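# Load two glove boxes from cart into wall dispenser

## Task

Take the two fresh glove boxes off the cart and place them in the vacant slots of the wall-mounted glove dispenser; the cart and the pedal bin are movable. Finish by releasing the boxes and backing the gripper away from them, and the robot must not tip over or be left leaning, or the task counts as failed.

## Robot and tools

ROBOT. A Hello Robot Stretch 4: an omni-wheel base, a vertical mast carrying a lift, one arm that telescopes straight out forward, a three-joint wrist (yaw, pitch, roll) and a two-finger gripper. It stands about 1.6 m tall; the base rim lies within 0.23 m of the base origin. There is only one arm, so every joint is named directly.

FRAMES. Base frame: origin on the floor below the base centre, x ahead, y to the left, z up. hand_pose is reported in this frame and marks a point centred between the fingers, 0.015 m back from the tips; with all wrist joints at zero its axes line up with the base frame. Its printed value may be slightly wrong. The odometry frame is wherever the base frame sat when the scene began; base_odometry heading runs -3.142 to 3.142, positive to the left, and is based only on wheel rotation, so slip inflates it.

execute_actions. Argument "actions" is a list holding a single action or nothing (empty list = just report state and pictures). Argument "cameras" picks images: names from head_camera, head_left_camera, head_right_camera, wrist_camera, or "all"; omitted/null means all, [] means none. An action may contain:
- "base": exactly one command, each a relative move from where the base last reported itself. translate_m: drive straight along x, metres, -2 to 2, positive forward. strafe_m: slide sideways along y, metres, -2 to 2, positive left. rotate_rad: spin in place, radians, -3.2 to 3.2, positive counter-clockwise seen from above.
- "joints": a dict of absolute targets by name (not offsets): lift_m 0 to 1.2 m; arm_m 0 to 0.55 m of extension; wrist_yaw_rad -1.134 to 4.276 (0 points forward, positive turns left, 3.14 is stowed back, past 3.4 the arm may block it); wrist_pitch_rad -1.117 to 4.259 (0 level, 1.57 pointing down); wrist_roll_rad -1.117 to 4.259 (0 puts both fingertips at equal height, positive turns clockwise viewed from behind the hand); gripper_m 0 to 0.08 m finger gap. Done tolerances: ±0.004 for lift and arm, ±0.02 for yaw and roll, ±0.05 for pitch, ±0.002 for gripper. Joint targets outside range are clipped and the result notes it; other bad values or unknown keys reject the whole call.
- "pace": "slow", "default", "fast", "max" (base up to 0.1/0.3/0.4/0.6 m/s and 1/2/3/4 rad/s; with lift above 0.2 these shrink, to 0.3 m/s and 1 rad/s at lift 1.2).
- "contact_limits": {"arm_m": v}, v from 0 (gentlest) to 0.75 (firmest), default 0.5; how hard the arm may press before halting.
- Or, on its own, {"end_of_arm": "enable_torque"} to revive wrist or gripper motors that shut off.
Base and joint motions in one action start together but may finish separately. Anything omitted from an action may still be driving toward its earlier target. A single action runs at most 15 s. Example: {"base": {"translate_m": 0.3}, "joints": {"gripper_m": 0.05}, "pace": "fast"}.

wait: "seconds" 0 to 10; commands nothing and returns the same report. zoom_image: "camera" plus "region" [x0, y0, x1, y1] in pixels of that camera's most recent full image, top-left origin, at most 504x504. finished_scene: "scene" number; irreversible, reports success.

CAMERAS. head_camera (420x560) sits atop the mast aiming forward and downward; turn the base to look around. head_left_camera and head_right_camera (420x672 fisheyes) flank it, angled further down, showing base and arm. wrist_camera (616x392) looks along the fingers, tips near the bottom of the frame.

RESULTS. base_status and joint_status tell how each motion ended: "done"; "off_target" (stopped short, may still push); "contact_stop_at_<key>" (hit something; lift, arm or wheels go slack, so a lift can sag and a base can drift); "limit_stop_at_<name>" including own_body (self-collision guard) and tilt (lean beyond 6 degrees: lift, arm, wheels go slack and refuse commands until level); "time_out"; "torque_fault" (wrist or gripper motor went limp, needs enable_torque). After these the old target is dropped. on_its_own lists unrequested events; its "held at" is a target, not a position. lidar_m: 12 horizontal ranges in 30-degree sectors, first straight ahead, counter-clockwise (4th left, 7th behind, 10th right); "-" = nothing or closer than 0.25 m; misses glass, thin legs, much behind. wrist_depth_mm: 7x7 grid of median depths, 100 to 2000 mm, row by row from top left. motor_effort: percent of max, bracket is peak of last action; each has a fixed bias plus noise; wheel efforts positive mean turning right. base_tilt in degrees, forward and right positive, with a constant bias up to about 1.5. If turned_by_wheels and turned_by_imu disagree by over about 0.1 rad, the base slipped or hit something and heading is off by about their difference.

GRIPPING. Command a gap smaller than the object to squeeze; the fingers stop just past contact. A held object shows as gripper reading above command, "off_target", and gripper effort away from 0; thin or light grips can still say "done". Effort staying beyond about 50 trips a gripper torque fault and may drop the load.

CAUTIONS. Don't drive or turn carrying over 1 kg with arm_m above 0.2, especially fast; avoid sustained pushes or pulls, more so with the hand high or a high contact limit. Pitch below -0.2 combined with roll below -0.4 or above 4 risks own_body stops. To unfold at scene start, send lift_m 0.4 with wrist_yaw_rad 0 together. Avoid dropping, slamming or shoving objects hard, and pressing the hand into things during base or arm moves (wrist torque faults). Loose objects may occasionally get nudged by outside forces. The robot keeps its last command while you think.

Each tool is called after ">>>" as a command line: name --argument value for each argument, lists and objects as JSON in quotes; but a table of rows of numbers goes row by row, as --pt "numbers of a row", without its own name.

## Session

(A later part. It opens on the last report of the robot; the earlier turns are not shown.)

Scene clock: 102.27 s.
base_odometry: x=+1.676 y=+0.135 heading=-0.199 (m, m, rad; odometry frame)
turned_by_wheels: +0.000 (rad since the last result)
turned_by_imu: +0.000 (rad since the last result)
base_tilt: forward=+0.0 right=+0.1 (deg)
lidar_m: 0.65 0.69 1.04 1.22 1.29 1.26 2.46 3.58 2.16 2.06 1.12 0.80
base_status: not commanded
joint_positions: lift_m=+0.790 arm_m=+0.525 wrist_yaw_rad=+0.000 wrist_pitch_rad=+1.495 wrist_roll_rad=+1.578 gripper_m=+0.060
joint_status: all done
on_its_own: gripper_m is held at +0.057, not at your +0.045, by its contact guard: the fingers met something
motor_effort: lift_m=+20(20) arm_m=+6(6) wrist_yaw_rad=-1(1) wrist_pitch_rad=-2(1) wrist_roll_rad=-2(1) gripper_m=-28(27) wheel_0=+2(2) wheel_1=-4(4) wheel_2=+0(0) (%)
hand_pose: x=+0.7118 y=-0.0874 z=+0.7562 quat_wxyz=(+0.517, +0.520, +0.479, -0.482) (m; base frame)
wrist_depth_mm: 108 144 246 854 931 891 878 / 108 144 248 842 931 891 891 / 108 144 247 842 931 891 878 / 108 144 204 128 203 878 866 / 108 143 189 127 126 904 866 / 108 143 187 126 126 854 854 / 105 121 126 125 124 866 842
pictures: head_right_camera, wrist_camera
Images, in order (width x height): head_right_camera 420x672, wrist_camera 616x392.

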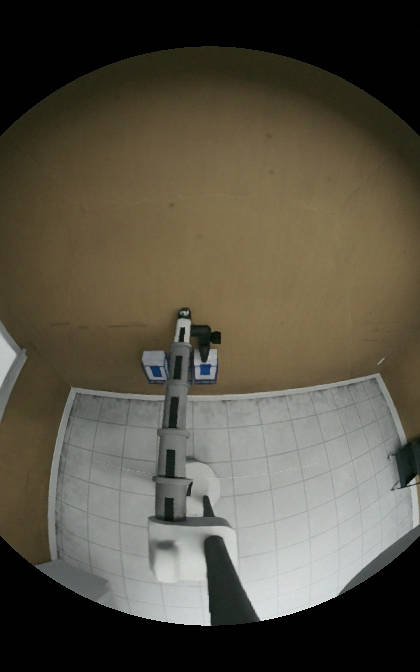

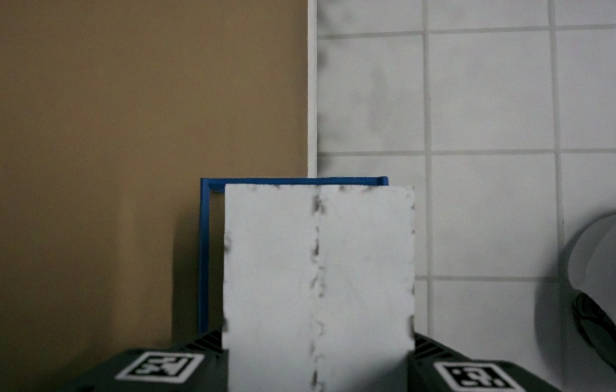

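>>> execute_actions --actions '[{"joints":{"lift_m":0.756},"pace":"slow"}]' --cameras '[]'

>>> execute_actions --actions '[{"joints":{"gripper_m":0.069},"pace":"slow"}]' --cameras '[]'

>>> execute_actions --actions '[{"joints":{"lift_m":0.83}}]' --cameras '["wrist_camera"]'

>>> execute_actions --actions '[{"base":{"translate_m":-0.22},"joints":{"arm_m":0.2},"pace":"fast"}]' --cameras '[]'

>>> execute_actions --actions '[{"base":{"rotate_rad":-1.6},"joints":{"gripper_m":0.08,"wrist_pitch_rad":1.57},"pace":"fast"}]' --cameras '[]'

>>> execute_actions --actions '[{"base":{"translate_m":1.61},"joints":{"arm_m":0.5,"lift_m":1.07},"pace":"fast"}]' --cameras '["wrist_camera","head_right_camera"]'

Scene clock: 124.03 s.
base_odometry: x=+1.676 y=+0.135 heading=-0.199 (m, m, rad; odometry frame)
turned_by_wheels: +0.000 (rad since the last result)
turned_by_imu: +0.000 (rad since the last result)
base_tilt: forward=+0.1 right=+0.2 (deg)
lidar_m: 0.65 0.67 1.08 1.21 1.31 1.28 2.42 3.60 2.15 2.09 1.11 0.79
base_status: not commanded
joint_positions: lift_m=+0.756 arm_m=+0.525 wrist_yaw_rad=+0.001 wrist_pitch_rad=+1.493 wrist_roll_rad=+1.578 gripper_m=+0.060
joint_status: all done
on_its_own: gripper_m is held at +0.057, not at your +0.045, by its contact guard: the fingers met something
motor_effort: lift_m=+19(19) arm_m=+6(7) wrist_yaw_rad=-3(3) wrist_pitch_rad=+4(4) wrist_roll_rad=+1(2) gripper_m=-27(27) wheel_0=+1(2) wheel_1=-4(4) wheel_2=+0(0) (%)
hand_pose: x=+0.7124 y=-0.0874 z=+0.7223 quat_wxyz=(+0.517, +0.521, +0.479, -0.482) (m; base frame)
wrist_depth_mm: 109 142 243 820 917 866 854 / 109 142 243 820 891 854 842 / 109 142 242 820 878 854 831 / 110 142 178 128 167 854 831 / 109 142 177 127 126 842 831 / 109 141 175 126 125 831 820 / 109 120 125 125 124 820 809
pictures: none
No camera images: the call's "cameras" was empty. Leave "cameras" out to get every camera's image.

Scene clock: 124.83 s.
base_odometry: x=+1.676 y=+0.135 heading=-0.199 (m, m, rad; odometry frame)
turned_by_wheels: +0.000 (rad since the last result)
turned_by_imu: +0.000 (rad since the last result)
base_tilt: forward=+0.0 right=+0.1 (deg)
lidar_m: 0.66 0.70 1.07 1.20 1.28 1.26 2.42 3.58 2.17 2.11 1.12 0.80
base_status: not commanded
joint_positions: lift_m=+0.756 arm_m=+0.525 wrist_yaw_rad=+0.002 wrist_pitch_rad=+1.490 wrist_roll_rad=+1.578 gripper_m=+0.069
joint_status: all done
motor_effort: lift_m=+19(19) arm_m=+5(6) wrist_yaw_rad=-6(7) wrist_pitch_rad=+15(15) wrist_roll_rad=+0(1) gripper_m=+3(31) wheel_0=+1(1) wheel_1=-5(4) wheel_2=+0(0) (%)
hand_pose: x=+0.7134 y=-0.0874 z=+0.7223 quat_wxyz=(+0.519, +0.521, +0.478, -0.480) (m; base frame)
wrist_depth_mm: 107 138 235 759 891 866 842 / 107 138 235 759 891 842 842 / 107 139 235 759 878 854 842 / 107 139 179 137 170 842 820 / 107 139 177 135 135 842 809 / 107 139 175 135 133 809 809 / 107 111 133 133 132 820 809
pictures: none
No camera images: the call's "cameras" was empty. Leave "cameras" out to get every camera's image.

Scene clock: 126.10 s.
base_odometry: x=+1.676 y=+0.135 heading=-0.199 (m, m, rad; odometry frame)
turned_by_wheels: +0.000 (rad since the last result)
turned_by_imu: +0.000 (rad since the last result)
base_tilt: forward=+0.0 right=+0.2 (deg)
lidar_m: 0.65 0.69 1.08 1.21 1.27 1.28 2.43 3.59 2.13 2.10 1.10 0.78
base_status: not commanded
joint_positions: lift_m=+0.830 arm_m=+0.525 wrist_yaw_rad=+0.001 wrist_pitch_rad=+1.495 wrist_roll_rad=+1.578 gripper_m=+0.069
joint_status: all done
motor_effort: lift_m=+23(25) arm_m=+5(4) wrist_yaw_rad=-1(8) wrist_pitch_rad=+0(15) wrist_roll_rad=-1(1) gripper_m=+1(3) wheel_0=+1(1) wheel_1=-4(5) wheel_2=+0(0) (%)
hand_pose: x=+0.7123 y=-0.0874 z=+0.7960 quat_wxyz=(+0.517, +0.520, +0.479, -0.482) (m; base frame)
wrist_depth_mm: 110 142 243 831 976 946 931 / 110 143 244 831 976 946 917 / 107 143 243 820 931 931 917 / 110 142 221 211 931 917 904 / 109 142 213 209 931 917 878 / 109 142 211 206 931 904 878 / 109 110 133 206 162 904 891
pictures: wrist_camera
Images, in order (width x height): wrist_camera 616x392.

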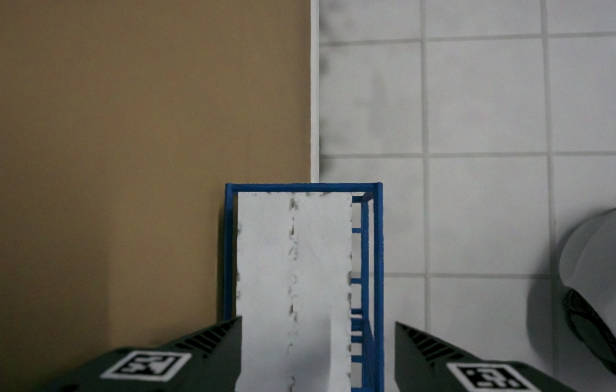

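Scene clock: 128.00 s.
base_odometry: x=+1.460 y=+0.179 heading=-0.199 (m, m, rad; odometry frame)
turned_by_wheels: +0.000 (rad since the last result)
turned_by_imu: +0.000 (rad since the last result)
base_tilt: forward=+0.0 right=+0.0 (deg)
lidar_m: 0.87 0.91 1.25 1.22 1.27 1.09 2.42 3.40 2.61 2.07 1.43 1.04
base_status: done
joint_positions: lift_m=+0.830 arm_m=+0.201 wrist_yaw_rad=+0.000 wrist_pitch_rad=+1.496 wrist_roll_rad=+1.578 gripper_m=+0.069
joint_status: all done
motor_effort: lift_m=+22(23) arm_m=-6(7) wrist_yaw_rad=+0(2) wrist_pitch_rad=-2(2) wrist_roll_rad=-1(1) gripper_m=+2(2) wheel_0=-1(9) wheel_1=-3(8) wheel_2=-1(15) (%)
hand_pose: x=+0.3880 y=-0.0874 z=+0.7960 quat_wxyz=(+0.516, +0.520, +0.479, -0.483) (m; base frame)
wrist_depth_mm: 768 1042 1025 991 960 946 904 / 768 1025 1025 976 960 946 917 / 768 1025 1008 991 960 931 917 / 759 1008 991 960 960 917 891 / 759 1025 991 960 946 715 683 / 768 991 991 946 946 707 683 / 768 110 134 946 162 699 683
pictures: none
No camera images: the call's "cameras" was empty. Leave "cameras" out to get every camera's image.

Scene clock: 130.03 s.
base_odometry: x=+1.460 y=+0.179 heading=-1.798 (m, m, rad; odometry frame)
turned_by_wheels: -1.599 (rad since the last result)
turned_by_imu: -1.567 (rad since the last result)
base_tilt: forward=+0.0 right=+0.1 (deg)
lidar_m: 2.08 1.48 1.04 0.87 0.89 1.31 1.24 1.25 1.08 2.05 3.39 2.60
base_status: done
joint_positions: lift_m=+0.830 arm_m=+0.201 wrist_yaw_rad=+0.000 wrist_pitch_rad=+1.570 wrist_roll_rad=+1.578 gripper_m=+0.080
joint_status: all done
motor_effort: lift_m=+22(23) arm_m=-6(6) wrist_yaw_rad=+0(0) wrist_pitch_rad=+1(4) wrist_roll_rad=-2(2) gripper_m=+1(6) wheel_0=+2(9) wheel_1=+5(11) wheel_2=+2(8) (%)
hand_pose: x=+0.3723 y=-0.0874 z=+0.7954 quat_wxyz=(+0.498, +0.502, +0.498, -0.502) (m; base frame)
wrist_depth_mm: 991 1008 1008 991 976 976 960 / 991 991 1008 976 976 960 946 / 976 991 1008 976 946 976 960 / 976 991 960 960 960 778 946 / 976 976 960 946 842 732 723 / 976 960 960 960 842 723 732 / 946 109 151 946 931 128 707
pictures: none
No camera images: the call's "cameras" was empty. Leave "cameras" out to get every camera's image.

Scene clock: 135.50 s.
base_odometry: x=+1.097 y=-1.390 heading=-1.798 (m, m, rad; odometry frame)
turned_by_wheels: +0.000 (rad since the last result)
turned_by_imu: +0.000 (rad since the last result)
base_tilt: forward=+0.0 right=+0.0 (deg)
lidar_m: 0.46 0.90 1.11 1.06 1.09 1.46 2.86 2.38 3.04 3.24 1.32 0.50
base_status: done
joint_positions: lift_m=+1.070 arm_m=+0.499 wrist_yaw_rad=+0.000 wrist_pitch_rad=+1.570 wrist_roll_rad=+1.578 gripper_m=+0.080
joint_status: all done
motor_effort: lift_m=+22(26) arm_m=+6(9) wrist_yaw_rad=+0(0) wrist_pitch_rad=+0(1) wrist_roll_rad=-2(1) gripper_m=+2(3) wheel_0=+2(9) wheel_1=+4(10) wheel_2=+0(10) (%)
hand_pose: x=+0.6700 y=-0.0874 z=+1.0354 quat_wxyz=(+0.499, +0.502, +0.498, -0.501) (m; base frame)
wrist_depth_mm: 324 484 539 535 535 1205 1255 / 322 480 539 535 535 1229 1229 / 322 484 539 544 530 1182 1182 / 320 473 535 530 525 1182 1182 / 320 477 286 521 521 960 976 / 317 469 286 517 517 976 960 / 312 109 151 455 455 128 1160
pictures: head_right_camera, wrist_camera
Images, in order (width x height): head_right_camera 420x672, wrist_camera 616x392.

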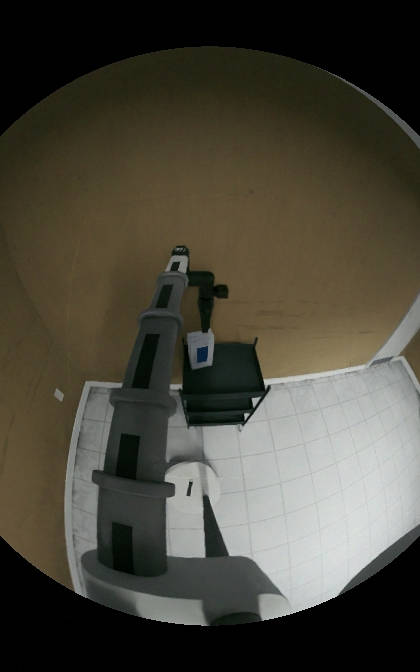

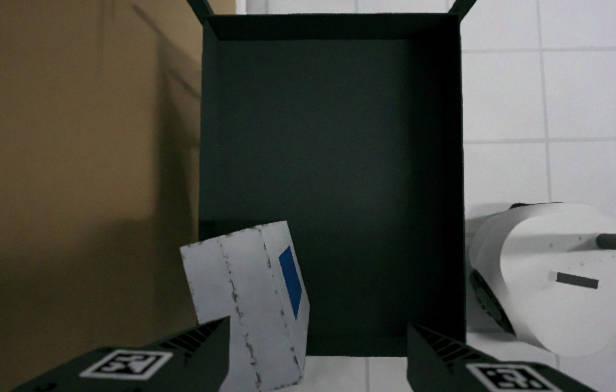

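>>> execute_actions --actions '[{"base":{"translate_m":0.03},"joints":{"wrist_roll_rad":1.31}}]' --cameras '[]'

>>> execute_actions --actions '[{"base":{"strafe_m":0.02},"joints":{"arm_m":0.531,"lift_m":0.985}}]' --cameras '["wrist_camera"]'

Scene clock: 142.37 s.
base_odometry: x=+1.091 y=-1.419 heading=-1.797 (m, m, rad; odometry frame)
turned_by_wheels: +0.001 (rad since the last result)
turned_by_imu: +0.000 (rad since the last result)
base_tilt: forward=+0.0 right=+0.0 (deg)
lidar_m: 0.44 0.87 1.11 1.04 1.08 1.48 2.89 2.39 3.07 3.23 1.28 0.46
base_status: done
joint_positions: lift_m=+1.070 arm_m=+0.499 wrist_yaw_rad=+0.000 wrist_pitch_rad=+1.570 wrist_roll_rad=+1.310 gripper_m=+0.080
joint_status: all done
motor_effort: lift_m=+22(22) arm_m=+6(6) wrist_yaw_rad=-1(1) wrist_pitch_rad=+0(0) wrist_roll_rad=-2(1) gripper_m=+2(1) wheel_0=+3(5) wheel_1=+5(5) wheel_2=+1(9) (%)
hand_pose: x=+0.6700 y=-0.0874 z=+1.0354 quat_wxyz=(+0.561, +0.431, +0.560, -0.431) (m; base frame)
wrist_depth_mm: 230 315 504 535 539 1182 1205 / 236 334 564 539 535 521 1205 / 249 359 591 525 535 525 1182 / 262 389 564 530 525 521 1182 / 276 415 554 286 525 521 1182 / 291 452 283 283 521 517 946 / 298 109 150 449 480 128 946
pictures: none
No camera images: the call's "cameras" was empty. Leave "cameras" out to get every camera's image.

Scene clock: 143.70 s.
base_odometry: x=+1.110 y=-1.423 heading=-1.797 (m, m, rad; odometry frame)
turned_by_wheels: +0.000 (rad since the last result)
turned_by_imu: +0.000 (rad since the last result)
base_tilt: forward=-0.1 right=+0.1 (deg)
lidar_m: 0.43 0.87 1.11 1.04 1.09 1.46 2.89 2.40 3.10 3.26 1.29 0.46
base_status: done
joint_positions: lift_m=+0.985 arm_m=+0.530 wrist_yaw_rad=+0.000 wrist_pitch_rad=+1.570 wrist_roll_rad=+1.310 gripper_m=+0.080
joint_status: all done
motor_effort: lift_m=+18(21) arm_m=+7(8) wrist_yaw_rad=+0(1) wrist_pitch_rad=+0(0) wrist_roll_rad=-3(3) gripper_m=+1(1) wheel_0=-1(6) wheel_1=+2(9) wheel_2=+1(3) (%)
hand_pose: x=+0.7010 y=-0.0874 z=+0.9507 quat_wxyz=(+0.561, +0.431, +0.560, -0.431) (m; base frame)
wrist_depth_mm: 193 263 427 455 452 449 418 / 198 281 469 452 445 442 442 / 208 300 525 449 445 439 433 / 219 324 521 439 433 439 424 / 229 347 525 200 439 436 418 / 243 377 439 198 427 427 854 / 251 109 150 198 196 128 854
pictures: wrist_camera
Images, in order (width x height): wrist_camera 616x392.

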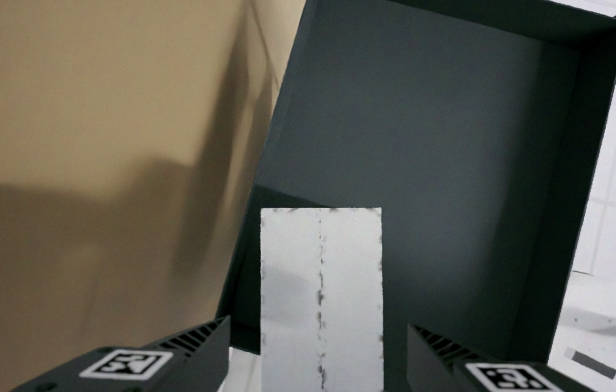

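>>> execute_actions --actions '[{"joints":{"lift_m":0.912,"arm_m":0.526}}]' --cameras '["wrist_camera"]'

>>> execute_actions --actions '[{"joints":{"gripper_m":0.045}}]' --cameras '[]'

>>> execute_actions --actions '[{"joints":{"lift_m":1.03}}]' --cameras '["wrist_camera"]'

>>> execute_actions --actions '[{"base":{"translate_m":-1.793},"joints":{"arm_m":0.15,"wrist_roll_rad":1.578},"pace":"fast"}]' --cameras '[]'

>>> execute_actions --actions '[{"base":{"rotate_rad":1.6},"joints":{"wrist_pitch_rad":1.475,"lift_m":0.99}}]' --cameras '[]'

>>> execute_actions --actions '[{"base":{"translate_m":0.2},"joints":{"arm_m":0.49}}]' --cameras '["wrist_camera","head_right_camera"]'

Scene clock: 157.30 s.
base_odometry: x=+1.110 y=-1.423 heading=-1.797 (m, m, rad; odometry frame)
turned_by_wheels: +0.000 (rad since the last result)
turned_by_imu: +0.000 (rad since the last result)
base_tilt: forward=+0.0 right=+0.1 (deg)
lidar_m: 0.43 0.86 1.11 1.04 1.07 1.44 2.89 2.38 3.10 3.26 1.30 0.45
base_status: not commanded
joint_positions: lift_m=+0.912 arm_m=+0.527 wrist_yaw_rad=+0.000 wrist_pitch_rad=+1.570 wrist_roll_rad=+1.310 gripper_m=+0.080
joint_status: all done
motor_effort: lift_m=+18(17) arm_m=-6(7) wrist_yaw_rad=+0(0) wrist_pitch_rad=-1(0) wrist_roll_rad=-1(3) gripper_m=+1(1) wheel_0=-1(1) wheel_1=+2(2) wheel_2=+0(0) (%)
hand_pose: x=+0.6982 y=-0.0874 z=+0.8777 quat_wxyz=(+0.561, +0.431, +0.560, -0.431) (m; base frame)
wrist_depth_mm: 196 266 433 377 375 373 366 / 202 286 459 375 370 370 370 / 212 306 459 375 366 368 364 / 222 327 455 366 366 366 362 / 234 353 307 127 126 359 359 / 247 384 149 126 125 357 353 / 254 109 126 125 124 128 330
pictures: wrist_camera
Images, in order (width x height): wrist_camera 616x392.

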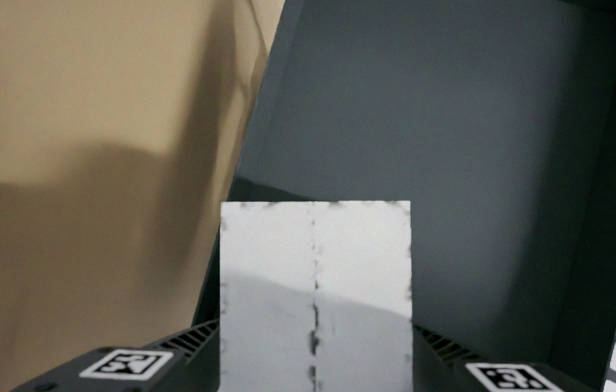

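Scene clock: 158.27 s.
base_odometry: x=+1.110 y=-1.423 heading=-1.797 (m, m, rad; odometry frame)
turned_by_wheels: +0.000 (rad since the last result)
turned_by_imu: +0.000 (rad since the last result)
base_tilt: forward=+0.0 right=+0.0 (deg)
lidar_m: 0.43 0.85 1.12 1.03 1.09 1.44 2.89 2.40 3.09 3.23 1.28 0.46
base_status: not commanded
joint_positions: lift_m=+0.912 arm_m=+0.527 wrist_yaw_rad=+0.000 wrist_pitch_rad=+1.570 wrist_roll_rad=+1.310 gripper_m=+0.063
joint_status: gripper_m off_target (ended at +0.063, target +0.045)
on_its_own: gripper_m is held at +0.058, not at your +0.045, by its contact guard: the fingers met something
motor_effort: lift_m=+18(18) arm_m=-6(6) wrist_yaw_rad=+0(1) wrist_pitch_rad=+0(1) wrist_roll_rad=-2(3) gripper_m=-35(36) wheel_0=-1(1) wheel_1=+2(2) wheel_2=+1(0) (%)
hand_pose: x=+0.6983 y=-0.0874 z=+0.8777 quat_wxyz=(+0.561, +0.431, +0.560, -0.431) (m; base frame)
wrist_depth_mm: 196 267 436 377 373 375 368 / 201 285 459 377 370 368 366 / 212 304 459 370 368 370 364 / 222 327 455 366 368 364 364 / 234 353 304 127 126 359 357 / 247 382 298 126 125 359 355 / 259 112 125 125 124 355 330
pictures: none
No camera images: the call's "cameras" was empty. Leave "cameras" out to get every camera's image.

Scene clock: 159.80 s.
base_odometry: x=+1.110 y=-1.423 heading=-1.797 (m, m, rad; odometry frame)
turned_by_wheels: +0.000 (rad since the last result)
turned_by_imu: +0.000 (rad since the last result)
base_tilt: forward=+0.0 right=+0.1 (deg)
lidar_m: 0.42 0.88 1.09 1.04 1.09 1.43 2.88 2.41 3.12 3.27 1.29 0.48
base_status: not commanded
joint_positions: lift_m=+1.030 arm_m=+0.527 wrist_yaw_rad=+0.000 wrist_pitch_rad=+1.570 wrist_roll_rad=+1.310 gripper_m=+0.063
joint_status: all done
on_its_own: gripper_m is held at +0.058, not at your +0.045, by its contact guard: the fingers met something
motor_effort: lift_m=+25(26) arm_m=-6(6) wrist_yaw_rad=+0(0) wrist_pitch_rad=+0(1) wrist_roll_rad=-2(3) gripper_m=-36(37) wheel_0=-1(1) wheel_1=+2(2) wheel_2=+1(0) (%)
hand_pose: x=+0.6982 y=-0.0874 z=+0.9952 quat_wxyz=(+0.561, +0.431, +0.560, -0.431) (m; base frame)
wrist_depth_mm: 196 268 433 496 500 473 1138 / 201 286 484 496 488 488 488 / 212 307 544 496 492 484 480 / 222 329 521 488 480 480 1138 / 235 355 500 127 126 477 1138 / 248 384 413 126 125 473 904 / 263 112 126 125 124 424 904
pictures: wrist_camera
Images, in order (width x height): wrist_camera 616x392.

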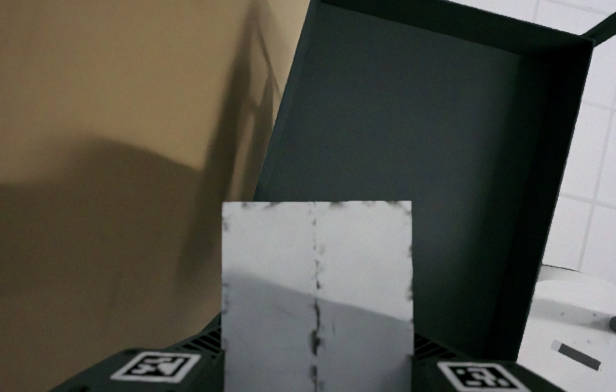

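Scene clock: 166.40 s.
base_odometry: x=+1.513 y=+0.323 heading=-1.798 (m, m, rad; odometry frame)
turned_by_wheels: +0.000 (rad since the last result)
turned_by_imu: -0.001 (rad since the last result)
base_tilt: forward=+0.0 right=+0.1 (deg)
lidar_m: 0.25 1.42 0.91 0.84 0.99 1.12 1.07 1.13 1.03 1.55 3.39 0.28
base_status: done
joint_positions: lift_m=+1.030 arm_m=+0.151 wrist_yaw_rad=+0.000 wrist_pitch_rad=+1.570 wrist_roll_rad=+1.578 gripper_m=+0.063
joint_status: all done
on_its_own: gripper_m is held at +0.058, not at your +0.045, by its contact guard: the fingers met something
motor_effort: lift_m=+24(25) arm_m=-6(8) wrist_yaw_rad=+1(3) wrist_pitch_rad=-1(3) wrist_roll_rad=+0(4) gripper_m=-35(35) wheel_0=-1(7) wheel_1=-5(10) wheel_2=+1(10) (%)
hand_pose: x=+0.3221 y=-0.0874 z=+0.9952 quat_wxyz=(+0.498, +0.502, +0.498, -0.502) (m; base frame)
wrist_depth_mm: 1229 1205 1205 1182 1205 1160 1160 / 1205 1229 1205 1182 1205 1160 1182 / 1205 1182 1182 1182 1182 1160 1160 / 1229 1182 1182 1182 1160 1138 1138 / 1205 1182 1160 127 126 931 1160 / 1138 1182 1160 126 125 946 1118 / 1182 112 125 125 124 931 1118
pictures: none
No camera images: the call's "cameras" was empty. Leave "cameras" out to get every camera's image.

Scene clock: 168.73 s.
base_odometry: x=+1.513 y=+0.323 heading=-0.198 (m, m, rad; odometry frame)
turned_by_wheels: +1.599 (rad since the last result)
turned_by_imu: +1.567 (rad since the last result)
base_tilt: forward=+0.1 right=+0.1 (deg)
lidar_m: 0.31 1.00 1.09 1.06 1.15 1.01 1.73 3.45 2.79 2.21 1.42 0.32
base_status: done
joint_positions: lift_m=+0.990 arm_m=+0.151 wrist_yaw_rad=+0.000 wrist_pitch_rad=+1.475 wrist_roll_rad=+1.578 gripper_m=+0.063
joint_status: all done
on_its_own: gripper_m is held at +0.058, not at your +0.045, by its contact guard: the fingers met something
motor_effort: lift_m=+20(23) arm_m=-6(6) wrist_yaw_rad=+0(0) wrist_pitch_rad=-2(11) wrist_roll_rad=-2(0) gripper_m=-35(35) wheel_0=-3(7) wheel_1=-3(10) wheel_2=-2(9) (%)
hand_pose: x=+0.3422 y=-0.0874 z=+0.9565 quat_wxyz=(+0.521, +0.525, +0.474, -0.477) (m; base frame)
wrist_depth_mm: 798 1118 1229 1182 1138 1098 1060 / 768 1098 1205 1138 1118 1098 1060 / 683 1098 1182 1182 1118 1060 1060 / 699 1098 1182 1118 1098 1078 1042 / 778 1098 1182 127 126 866 842 / 778 1078 1160 126 125 854 842 / 759 112 125 125 124 842 1025
pictures: none
No camera images: the call's "cameras" was empty. Leave "cameras" out to get every camera's image.

Scene clock: 170.87 s.
base_odometry: x=+1.709 y=+0.284 heading=-0.198 (m, m, rad; odometry frame)
turned_by_wheels: +0.000 (rad since the last result)
turned_by_imu: +0.000 (rad since the last result)
base_tilt: forward=+0.1 right=+0.0 (deg)
lidar_m: 0.62 0.78 1.06 1.05 1.12 1.22 1.77 3.65 2.32 2.23 1.11 0.68
base_status: done
joint_positions: lift_m=+0.990 arm_m=+0.489 wrist_yaw_rad=+0.000 wrist_pitch_rad=+1.475 wrist_roll_rad=+1.578 gripper_m=+0.063
joint_status: all done
on_its_own: gripper_m is held at +0.058, not at your +0.045, by its contact guard: the fingers met something
motor_effort: lift_m=+20(20) arm_m=+6(8) wrist_yaw_rad=-1(2) wrist_pitch_rad=-1(6) wrist_roll_rad=-2(2) gripper_m=-35(34) wheel_0=+1(7) wheel_1=+4(8) wheel_2=+1(9) (%)
hand_pose: x=+0.6800 y=-0.0874 z=+0.9565 quat_wxyz=(+0.521, +0.525, +0.474, -0.477) (m; base frame)
wrist_depth_mm: 132 186 314 976 1118 1098 1078 / 132 187 314 384 1118 1078 1060 / 132 187 312 382 1118 1078 1042 / 132 186 283 377 1098 1078 1060 / 132 186 241 127 126 1060 831 / 131 186 240 126 125 1078 831 / 132 112 126 125 124 1042 1008
pictures: head_right_camera, wrist_camera
Images, in order (width x height): head_right_camera 420x672, wrist_camera 616x392.

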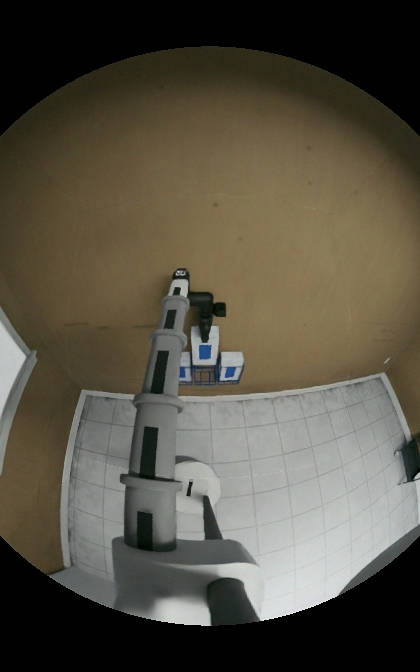

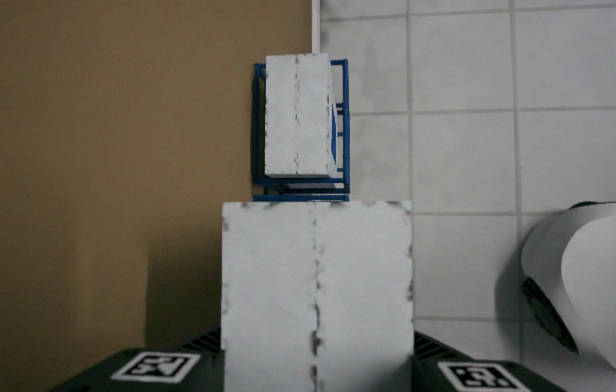

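>>> execute_actions --actions '[{"base":{"strafe_m":-0.006},"joints":{"arm_m":0.52,"lift_m":0.97},"pace":"slow"}]' --cameras '[]'

>>> execute_actions --actions '[{"joints":{"lift_m":0.94},"pace":"slow"}]' --cameras '["head_right_camera","wrist_camera"]'

>>> zoom_image --camera "head_right_camera" --region '[175,335,235,390]'

Scene clock: 182.93 s.
base_odometry: x=+1.708 y=+0.278 heading=-0.198 (m, m, rad; odometry frame)
turned_by_wheels: +0.000 (rad since the last result)
turned_by_imu: +0.000 (rad since the last result)
base_tilt: forward=+0.1 right=+0.1 (deg)
lidar_m: 0.65 0.77 1.07 1.07 1.14 1.20 1.76 3.67 2.32 2.26 1.09 0.69
base_status: done
joint_positions: lift_m=+0.970 arm_m=+0.519 wrist_yaw_rad=+0.000 wrist_pitch_rad=+1.476 wrist_roll_rad=+1.578 gripper_m=+0.063
joint_status: all done
on_its_own: gripper_m is held at +0.058, not at your +0.045, by its contact guard: the fingers met something
motor_effort: lift_m=+20(21) arm_m=+7(7) wrist_yaw_rad=-1(1) wrist_pitch_rad=-2(2) wrist_roll_rad=-1(2) gripper_m=-33(35) wheel_0=+3(4) wheel_1=-6(7) wheel_2=+0(2) (%)
hand_pose: x=+0.7100 y=-0.0874 z=+0.9365 quat_wxyz=(+0.521, +0.525, +0.474, -0.477) (m; base frame)
wrist_depth_mm: 105 136 229 699 1118 1078 1060 / 105 136 229 357 1078 1078 1060 / 105 136 228 355 1078 1060 1025 / 105 136 208 353 1078 1025 1042 / 105 135 177 126 126 1042 866 / 105 135 175 126 125 1025 866 / - 112 126 125 124 1008 1008
pictures: none
No camera images: the call's "cameras" was empty. Leave "cameras" out to get every camera's image.

Scene clock: 184.00 s.
base_odometry: x=+1.708 y=+0.278 heading=-0.198 (m, m, rad; odometry frame)
turned_by_wheels: +0.000 (rad since the last result)
turned_by_imu: +0.000 (rad since the last result)
base_tilt: forward=+0.1 right=+0.1 (deg)
lidar_m: 0.64 0.78 1.06 1.06 1.14 1.22 1.80 3.65 2.33 2.24 1.09 0.69
base_status: not commanded
joint_positions: lift_m=+0.940 arm_m=+0.519 wrist_yaw_rad=+0.000 wrist_pitch_rad=+1.476 wrist_roll_rad=+1.578 gripper_m=+0.063
joint_status: all done
on_its_own: gripper_m is held at +0.058, not at your +0.045, by its contact guard: the fingers met something
motor_effort: lift_m=+20(20) arm_m=+7(7) wrist_yaw_rad=-1(1) wrist_pitch_rad=-2(2) wrist_roll_rad=-2(1) gripper_m=-34(34) wheel_0=+3(3) wheel_1=-6(6) wheel_2=+0(0) (%)
hand_pose: x=+0.7100 y=-0.0874 z=+0.9066 quat_wxyz=(+0.521, +0.525, +0.474, -0.477) (m; base frame)
wrist_depth_mm: 105 136 229 442 1078 1042 1008 / 105 136 228 327 1060 1042 1008 / 105 136 229 324 1060 1042 1008 / 105 136 208 324 1025 1042 1008 / 105 136 176 126 126 1025 866 / 105 135 176 125 125 1025 854 / - 112 125 125 124 991 960
pictures: head_right_camera, wrist_camera
Images, in order (width x height): head_right_camera 420x672, wrist_camera 616x392.

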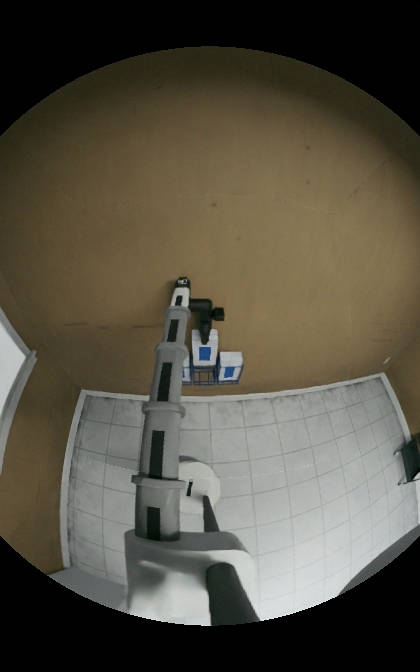

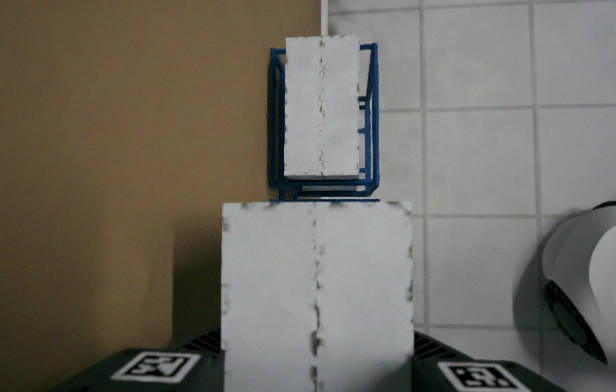

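Region (175, 335, 235, 390) of head_right_camera's 420x672 image, scaled by 8.400, with more detail than that image has; it fills the top 462 rows of this view, and the rest is white.

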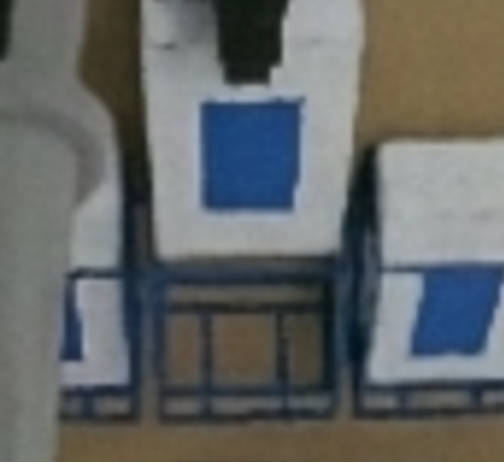

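>>> execute_actions --actions '[{"base":{"strafe_m":-0.002},"joints":{"lift_m":0.905},"pace":"slow"}]' --cameras '["head_right_camera","wrist_camera"]'

>>> zoom_image --camera "head_right_camera" --region '[175,335,235,390]'

Scene clock: 189.53 s.
base_odometry: x=+1.708 y=+0.277 heading=-0.198 (m, m, rad; odometry frame)
turned_by_wheels: +0.000 (rad since the last result)
turned_by_imu: +0.000 (rad since the last result)
base_tilt: forward=+0.1 right=+0.0 (deg)
lidar_m: 0.63 0.78 1.05 1.07 1.15 1.20 1.80 3.63 2.32 2.25 1.11 0.69
base_status: done
joint_positions: lift_m=+0.905 arm_m=+0.519 wrist_yaw_rad=+0.000 wrist_pitch_rad=+1.476 wrist_roll_rad=+1.578 gripper_m=+0.063
joint_status: all done
on_its_own: gripper_m is held at +0.058, not at your +0.045, by its contact guard: the fingers met something
motor_effort: lift_m=+20(18) arm_m=+7(7) wrist_yaw_rad=+0(1) wrist_pitch_rad=-3(3) wrist_roll_rad=-1(2) gripper_m=-34(36) wheel_0=+2(6) wheel_1=-4(8) wheel_2=+0(1) (%)
hand_pose: x=+0.7100 y=-0.0874 z=+0.8716 quat_wxyz=(+0.521, +0.525, +0.474, -0.477) (m; base frame)
wrist_depth_mm: 105 136 229 294 1042 991 991 / 105 136 228 291 1008 1008 976 / 105 136 227 287 1008 1008 976 / 105 136 207 294 1008 991 960 / 105 136 176 127 126 991 891 / 105 135 176 126 125 976 866 / - 112 125 125 124 960 931
pictures: head_right_camera, wrist_camera
Images, in order (width x height): head_right_camera 420x672, wrist_camera 616x392.

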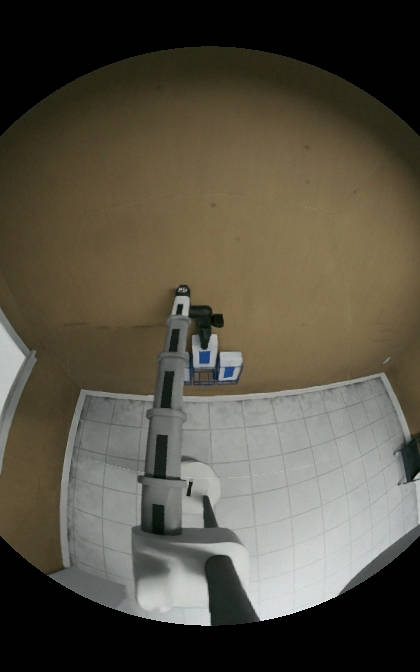

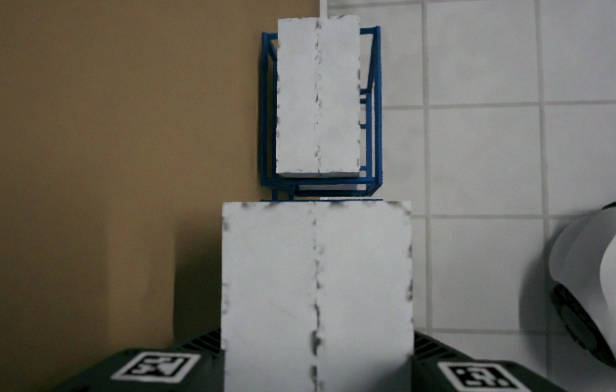

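Region (175, 335, 235, 390) of head_right_camera's 420x672 image, scaled by 8.400, with more detail than that image has; it fills the top 462 rows of this view, and the rest is white.

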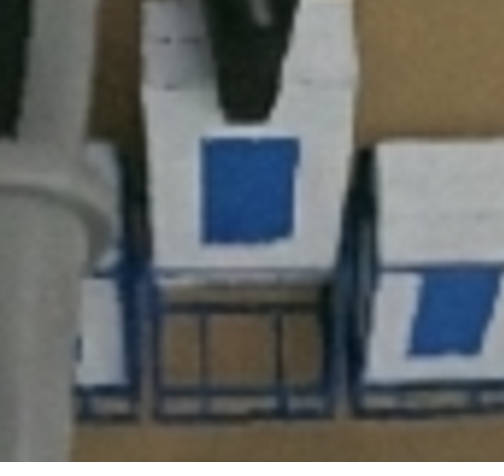

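>>> execute_actions --actions '[{"joints":{"lift_m":0.755,"wrist_pitch_rad":1.495},"pace":"slow"}]' --cameras '["wrist_camera"]'

>>> execute_actions --actions '[{"joints":{"gripper_m":0.071},"pace":"slow"}]' --cameras '[]'

>>> execute_actions --actions '[{"joints":{"lift_m":0.83}}]' --cameras '["wrist_camera"]'

>>> execute_actions --actions '[{"base":{"translate_m":-0.3},"joints":{"arm_m":0},"pace":"fast"}]' --cameras '["head_camera"]'

Scene clock: 201.00 s.
base_odometry: x=+1.708 y=+0.277 heading=-0.198 (m, m, rad; odometry frame)
turned_by_wheels: +0.000 (rad since the last result)
turned_by_imu: +0.000 (rad since the last result)
base_tilt: forward=+0.0 right=+0.1 (deg)
lidar_m: 0.64 0.77 1.07 1.07 1.16 1.22 1.75 3.63 2.32 2.24 1.13 0.67
base_status: not commanded
joint_positions: lift_m=+0.755 arm_m=+0.519 wrist_yaw_rad=+0.000 wrist_pitch_rad=+1.494 wrist_roll_rad=+1.578 gripper_m=+0.063
joint_status: all done
on_its_own: gripper_m is held at +0.058, not at your +0.045, by its contact guard: the fingers met something
motor_effort: lift_m=+18(19) arm_m=+6(6) wrist_yaw_rad=-2(1) wrist_pitch_rad=+2(4) wrist_roll_rad=-1(1) gripper_m=-35(35) wheel_0=+2(1) wheel_1=-4(4) wheel_2=+0(0) (%)
hand_pose: x=+0.7062 y=-0.0874 z=+0.7214 quat_wxyz=(+0.517, +0.521, +0.479, -0.482) (m; base frame)
wrist_depth_mm: 108 140 142 138 878 866 842 / 108 141 141 138 866 866 831 / 108 141 175 161 866 866 831 / 108 141 199 171 319 854 820 / 108 140 176 127 126 842 831 / 108 140 175 126 125 820 809 / 107 112 125 125 124 820 820
pictures: wrist_camera
Images, in order (width x height): wrist_camera 616x392.

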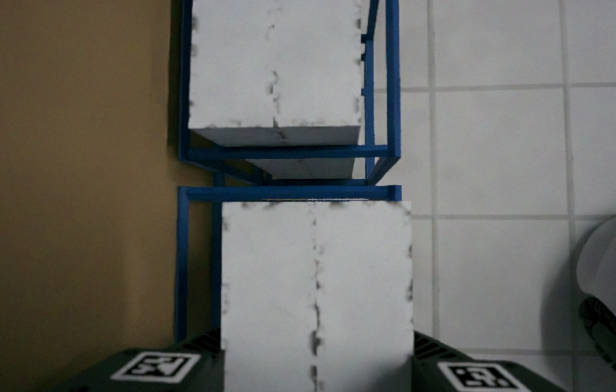

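Scene clock: 201.80 s.
base_odometry: x=+1.708 y=+0.277 heading=-0.198 (m, m, rad; odometry frame)
turned_by_wheels: +0.000 (rad since the last result)
turned_by_imu: +0.000 (rad since the last result)
base_tilt: forward=+0.1 right=+0.0 (deg)
lidar_m: 0.63 0.77 1.03 1.07 1.13 1.21 1.79 3.65 2.31 2.24 1.11 0.68
base_status: not commanded
joint_positions: lift_m=+0.755 arm_m=+0.519 wrist_yaw_rad=+0.003 wrist_pitch_rad=+1.488 wrist_roll_rad=+1.578 gripper_m=+0.070
joint_status: all done
motor_effort: lift_m=+18(18) arm_m=+4(6) wrist_yaw_rad=-7(9) wrist_pitch_rad=+20(20) wrist_roll_rad=-2(2) gripper_m=+7(32) wheel_0=+2(2) wheel_1=-4(5) wheel_2=+0(0) (%)
hand_pose: x=+0.7080 y=-0.0874 z=+0.7215 quat_wxyz=(+0.519, +0.522, +0.478, -0.480) (m; base frame)
wrist_depth_mm: 105 136 143 140 891 866 842 / 105 136 142 138 854 866 854 / 105 136 177 163 866 854 820 / 105 136 180 173 866 842 831 / 105 136 177 134 133 820 831 / 105 136 176 133 132 842 831 / - 110 133 132 130 820 809
pictures: none
No camera images: the call's "cameras" was empty. Leave "cameras" out to get every camera's image.

Scene clock: 203.07 s.
base_odometry: x=+1.708 y=+0.277 heading=-0.198 (m, m, rad; odometry frame)
turned_by_wheels: +0.000 (rad since the last result)
turned_by_imu: +0.000 (rad since the last result)
base_tilt: forward=+0.1 right=+0.0 (deg)
lidar_m: 0.64 0.78 1.05 1.06 1.15 1.21 1.77 3.66 2.31 2.22 1.13 0.65
base_status: not commanded
joint_positions: lift_m=+0.830 arm_m=+0.519 wrist_yaw_rad=+0.001 wrist_pitch_rad=+1.495 wrist_roll_rad=+1.578 gripper_m=+0.071
joint_status: all done
motor_effort: lift_m=+23(25) arm_m=+5(4) wrist_yaw_rad=-2(7) wrist_pitch_rad=+0(20) wrist_roll_rad=-1(2) gripper_m=+2(5) wheel_0=+2(2) wheel_1=-4(4) wheel_2=+0(0) (%)
hand_pose: x=+0.7064 y=-0.0874 z=+0.7960 quat_wxyz=(+0.517, +0.520, +0.479, -0.482) (m; base frame)
wrist_depth_mm: 108 140 219 216 946 931 917 / 108 141 217 214 960 931 917 / 108 141 218 213 931 917 917 / 108 141 218 247 946 931 891 / 108 140 213 208 931 904 866 / 108 140 209 207 946 904 854 / 107 110 134 204 236 135 891
pictures: wrist_camera
Images, in order (width x height): wrist_camera 616x392.

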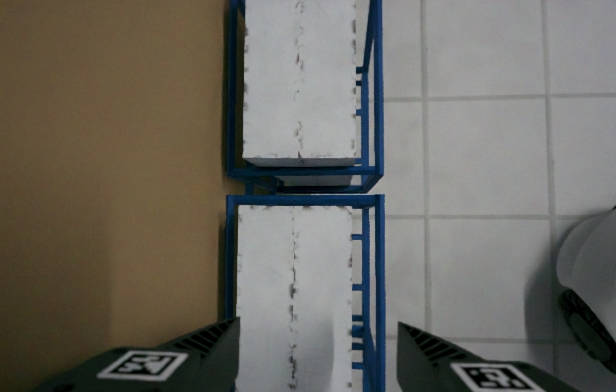

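Scene clock: 205.23 s.
base_odometry: x=+1.414 y=+0.336 heading=-0.199 (m, m, rad; odometry frame)
turned_by_wheels: +0.000 (rad since the last result)
turned_by_imu: +0.000 (rad since the last result)
base_tilt: forward=+0.0 right=+0.1 (deg)
lidar_m: 0.94 1.07 1.08 1.08 1.15 0.95 1.76 3.33 2.77 2.18 1.53 1.01
base_status: done
joint_positions: lift_m=+0.830 arm_m=+0.001 wrist_yaw_rad=+0.000 wrist_pitch_rad=+1.496 wrist_roll_rad=+1.578 gripper_m=+0.071
joint_status: all done
motor_effort: lift_m=+22(23) arm_m=-6(7) wrist_yaw_rad=+1(2) wrist_pitch_rad=-3(2) wrist_roll_rad=-2(1) gripper_m=+1(4) wheel_0=-2(7) wheel_1=-3(10) wheel_2=+0(14) (%)
hand_pose: x=+0.1879 y=-0.0874 z=+0.7960 quat_wxyz=(+0.516, +0.520, +0.479, -0.483) (m; base frame)
wrist_depth_mm: 1060 1060 1025 991 960 946 931 / 1042 1042 1008 991 946 946 917 / 1042 1025 991 976 960 946 904 / 1025 1025 1008 991 931 904 904 / 1060 1025 991 960 732 691 455 / 1025 1008 991 960 715 691 891 / 1042 110 134 960 715 131 866
pictures: head_camera
Images, in order (width x height): head_camera 420x560.

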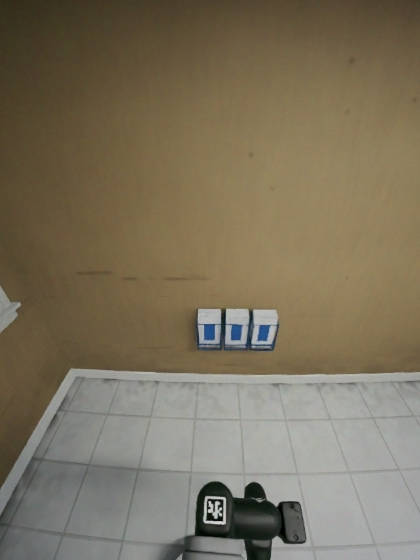

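>>> finished_scene --scene 2

The scene is finished: the task was done.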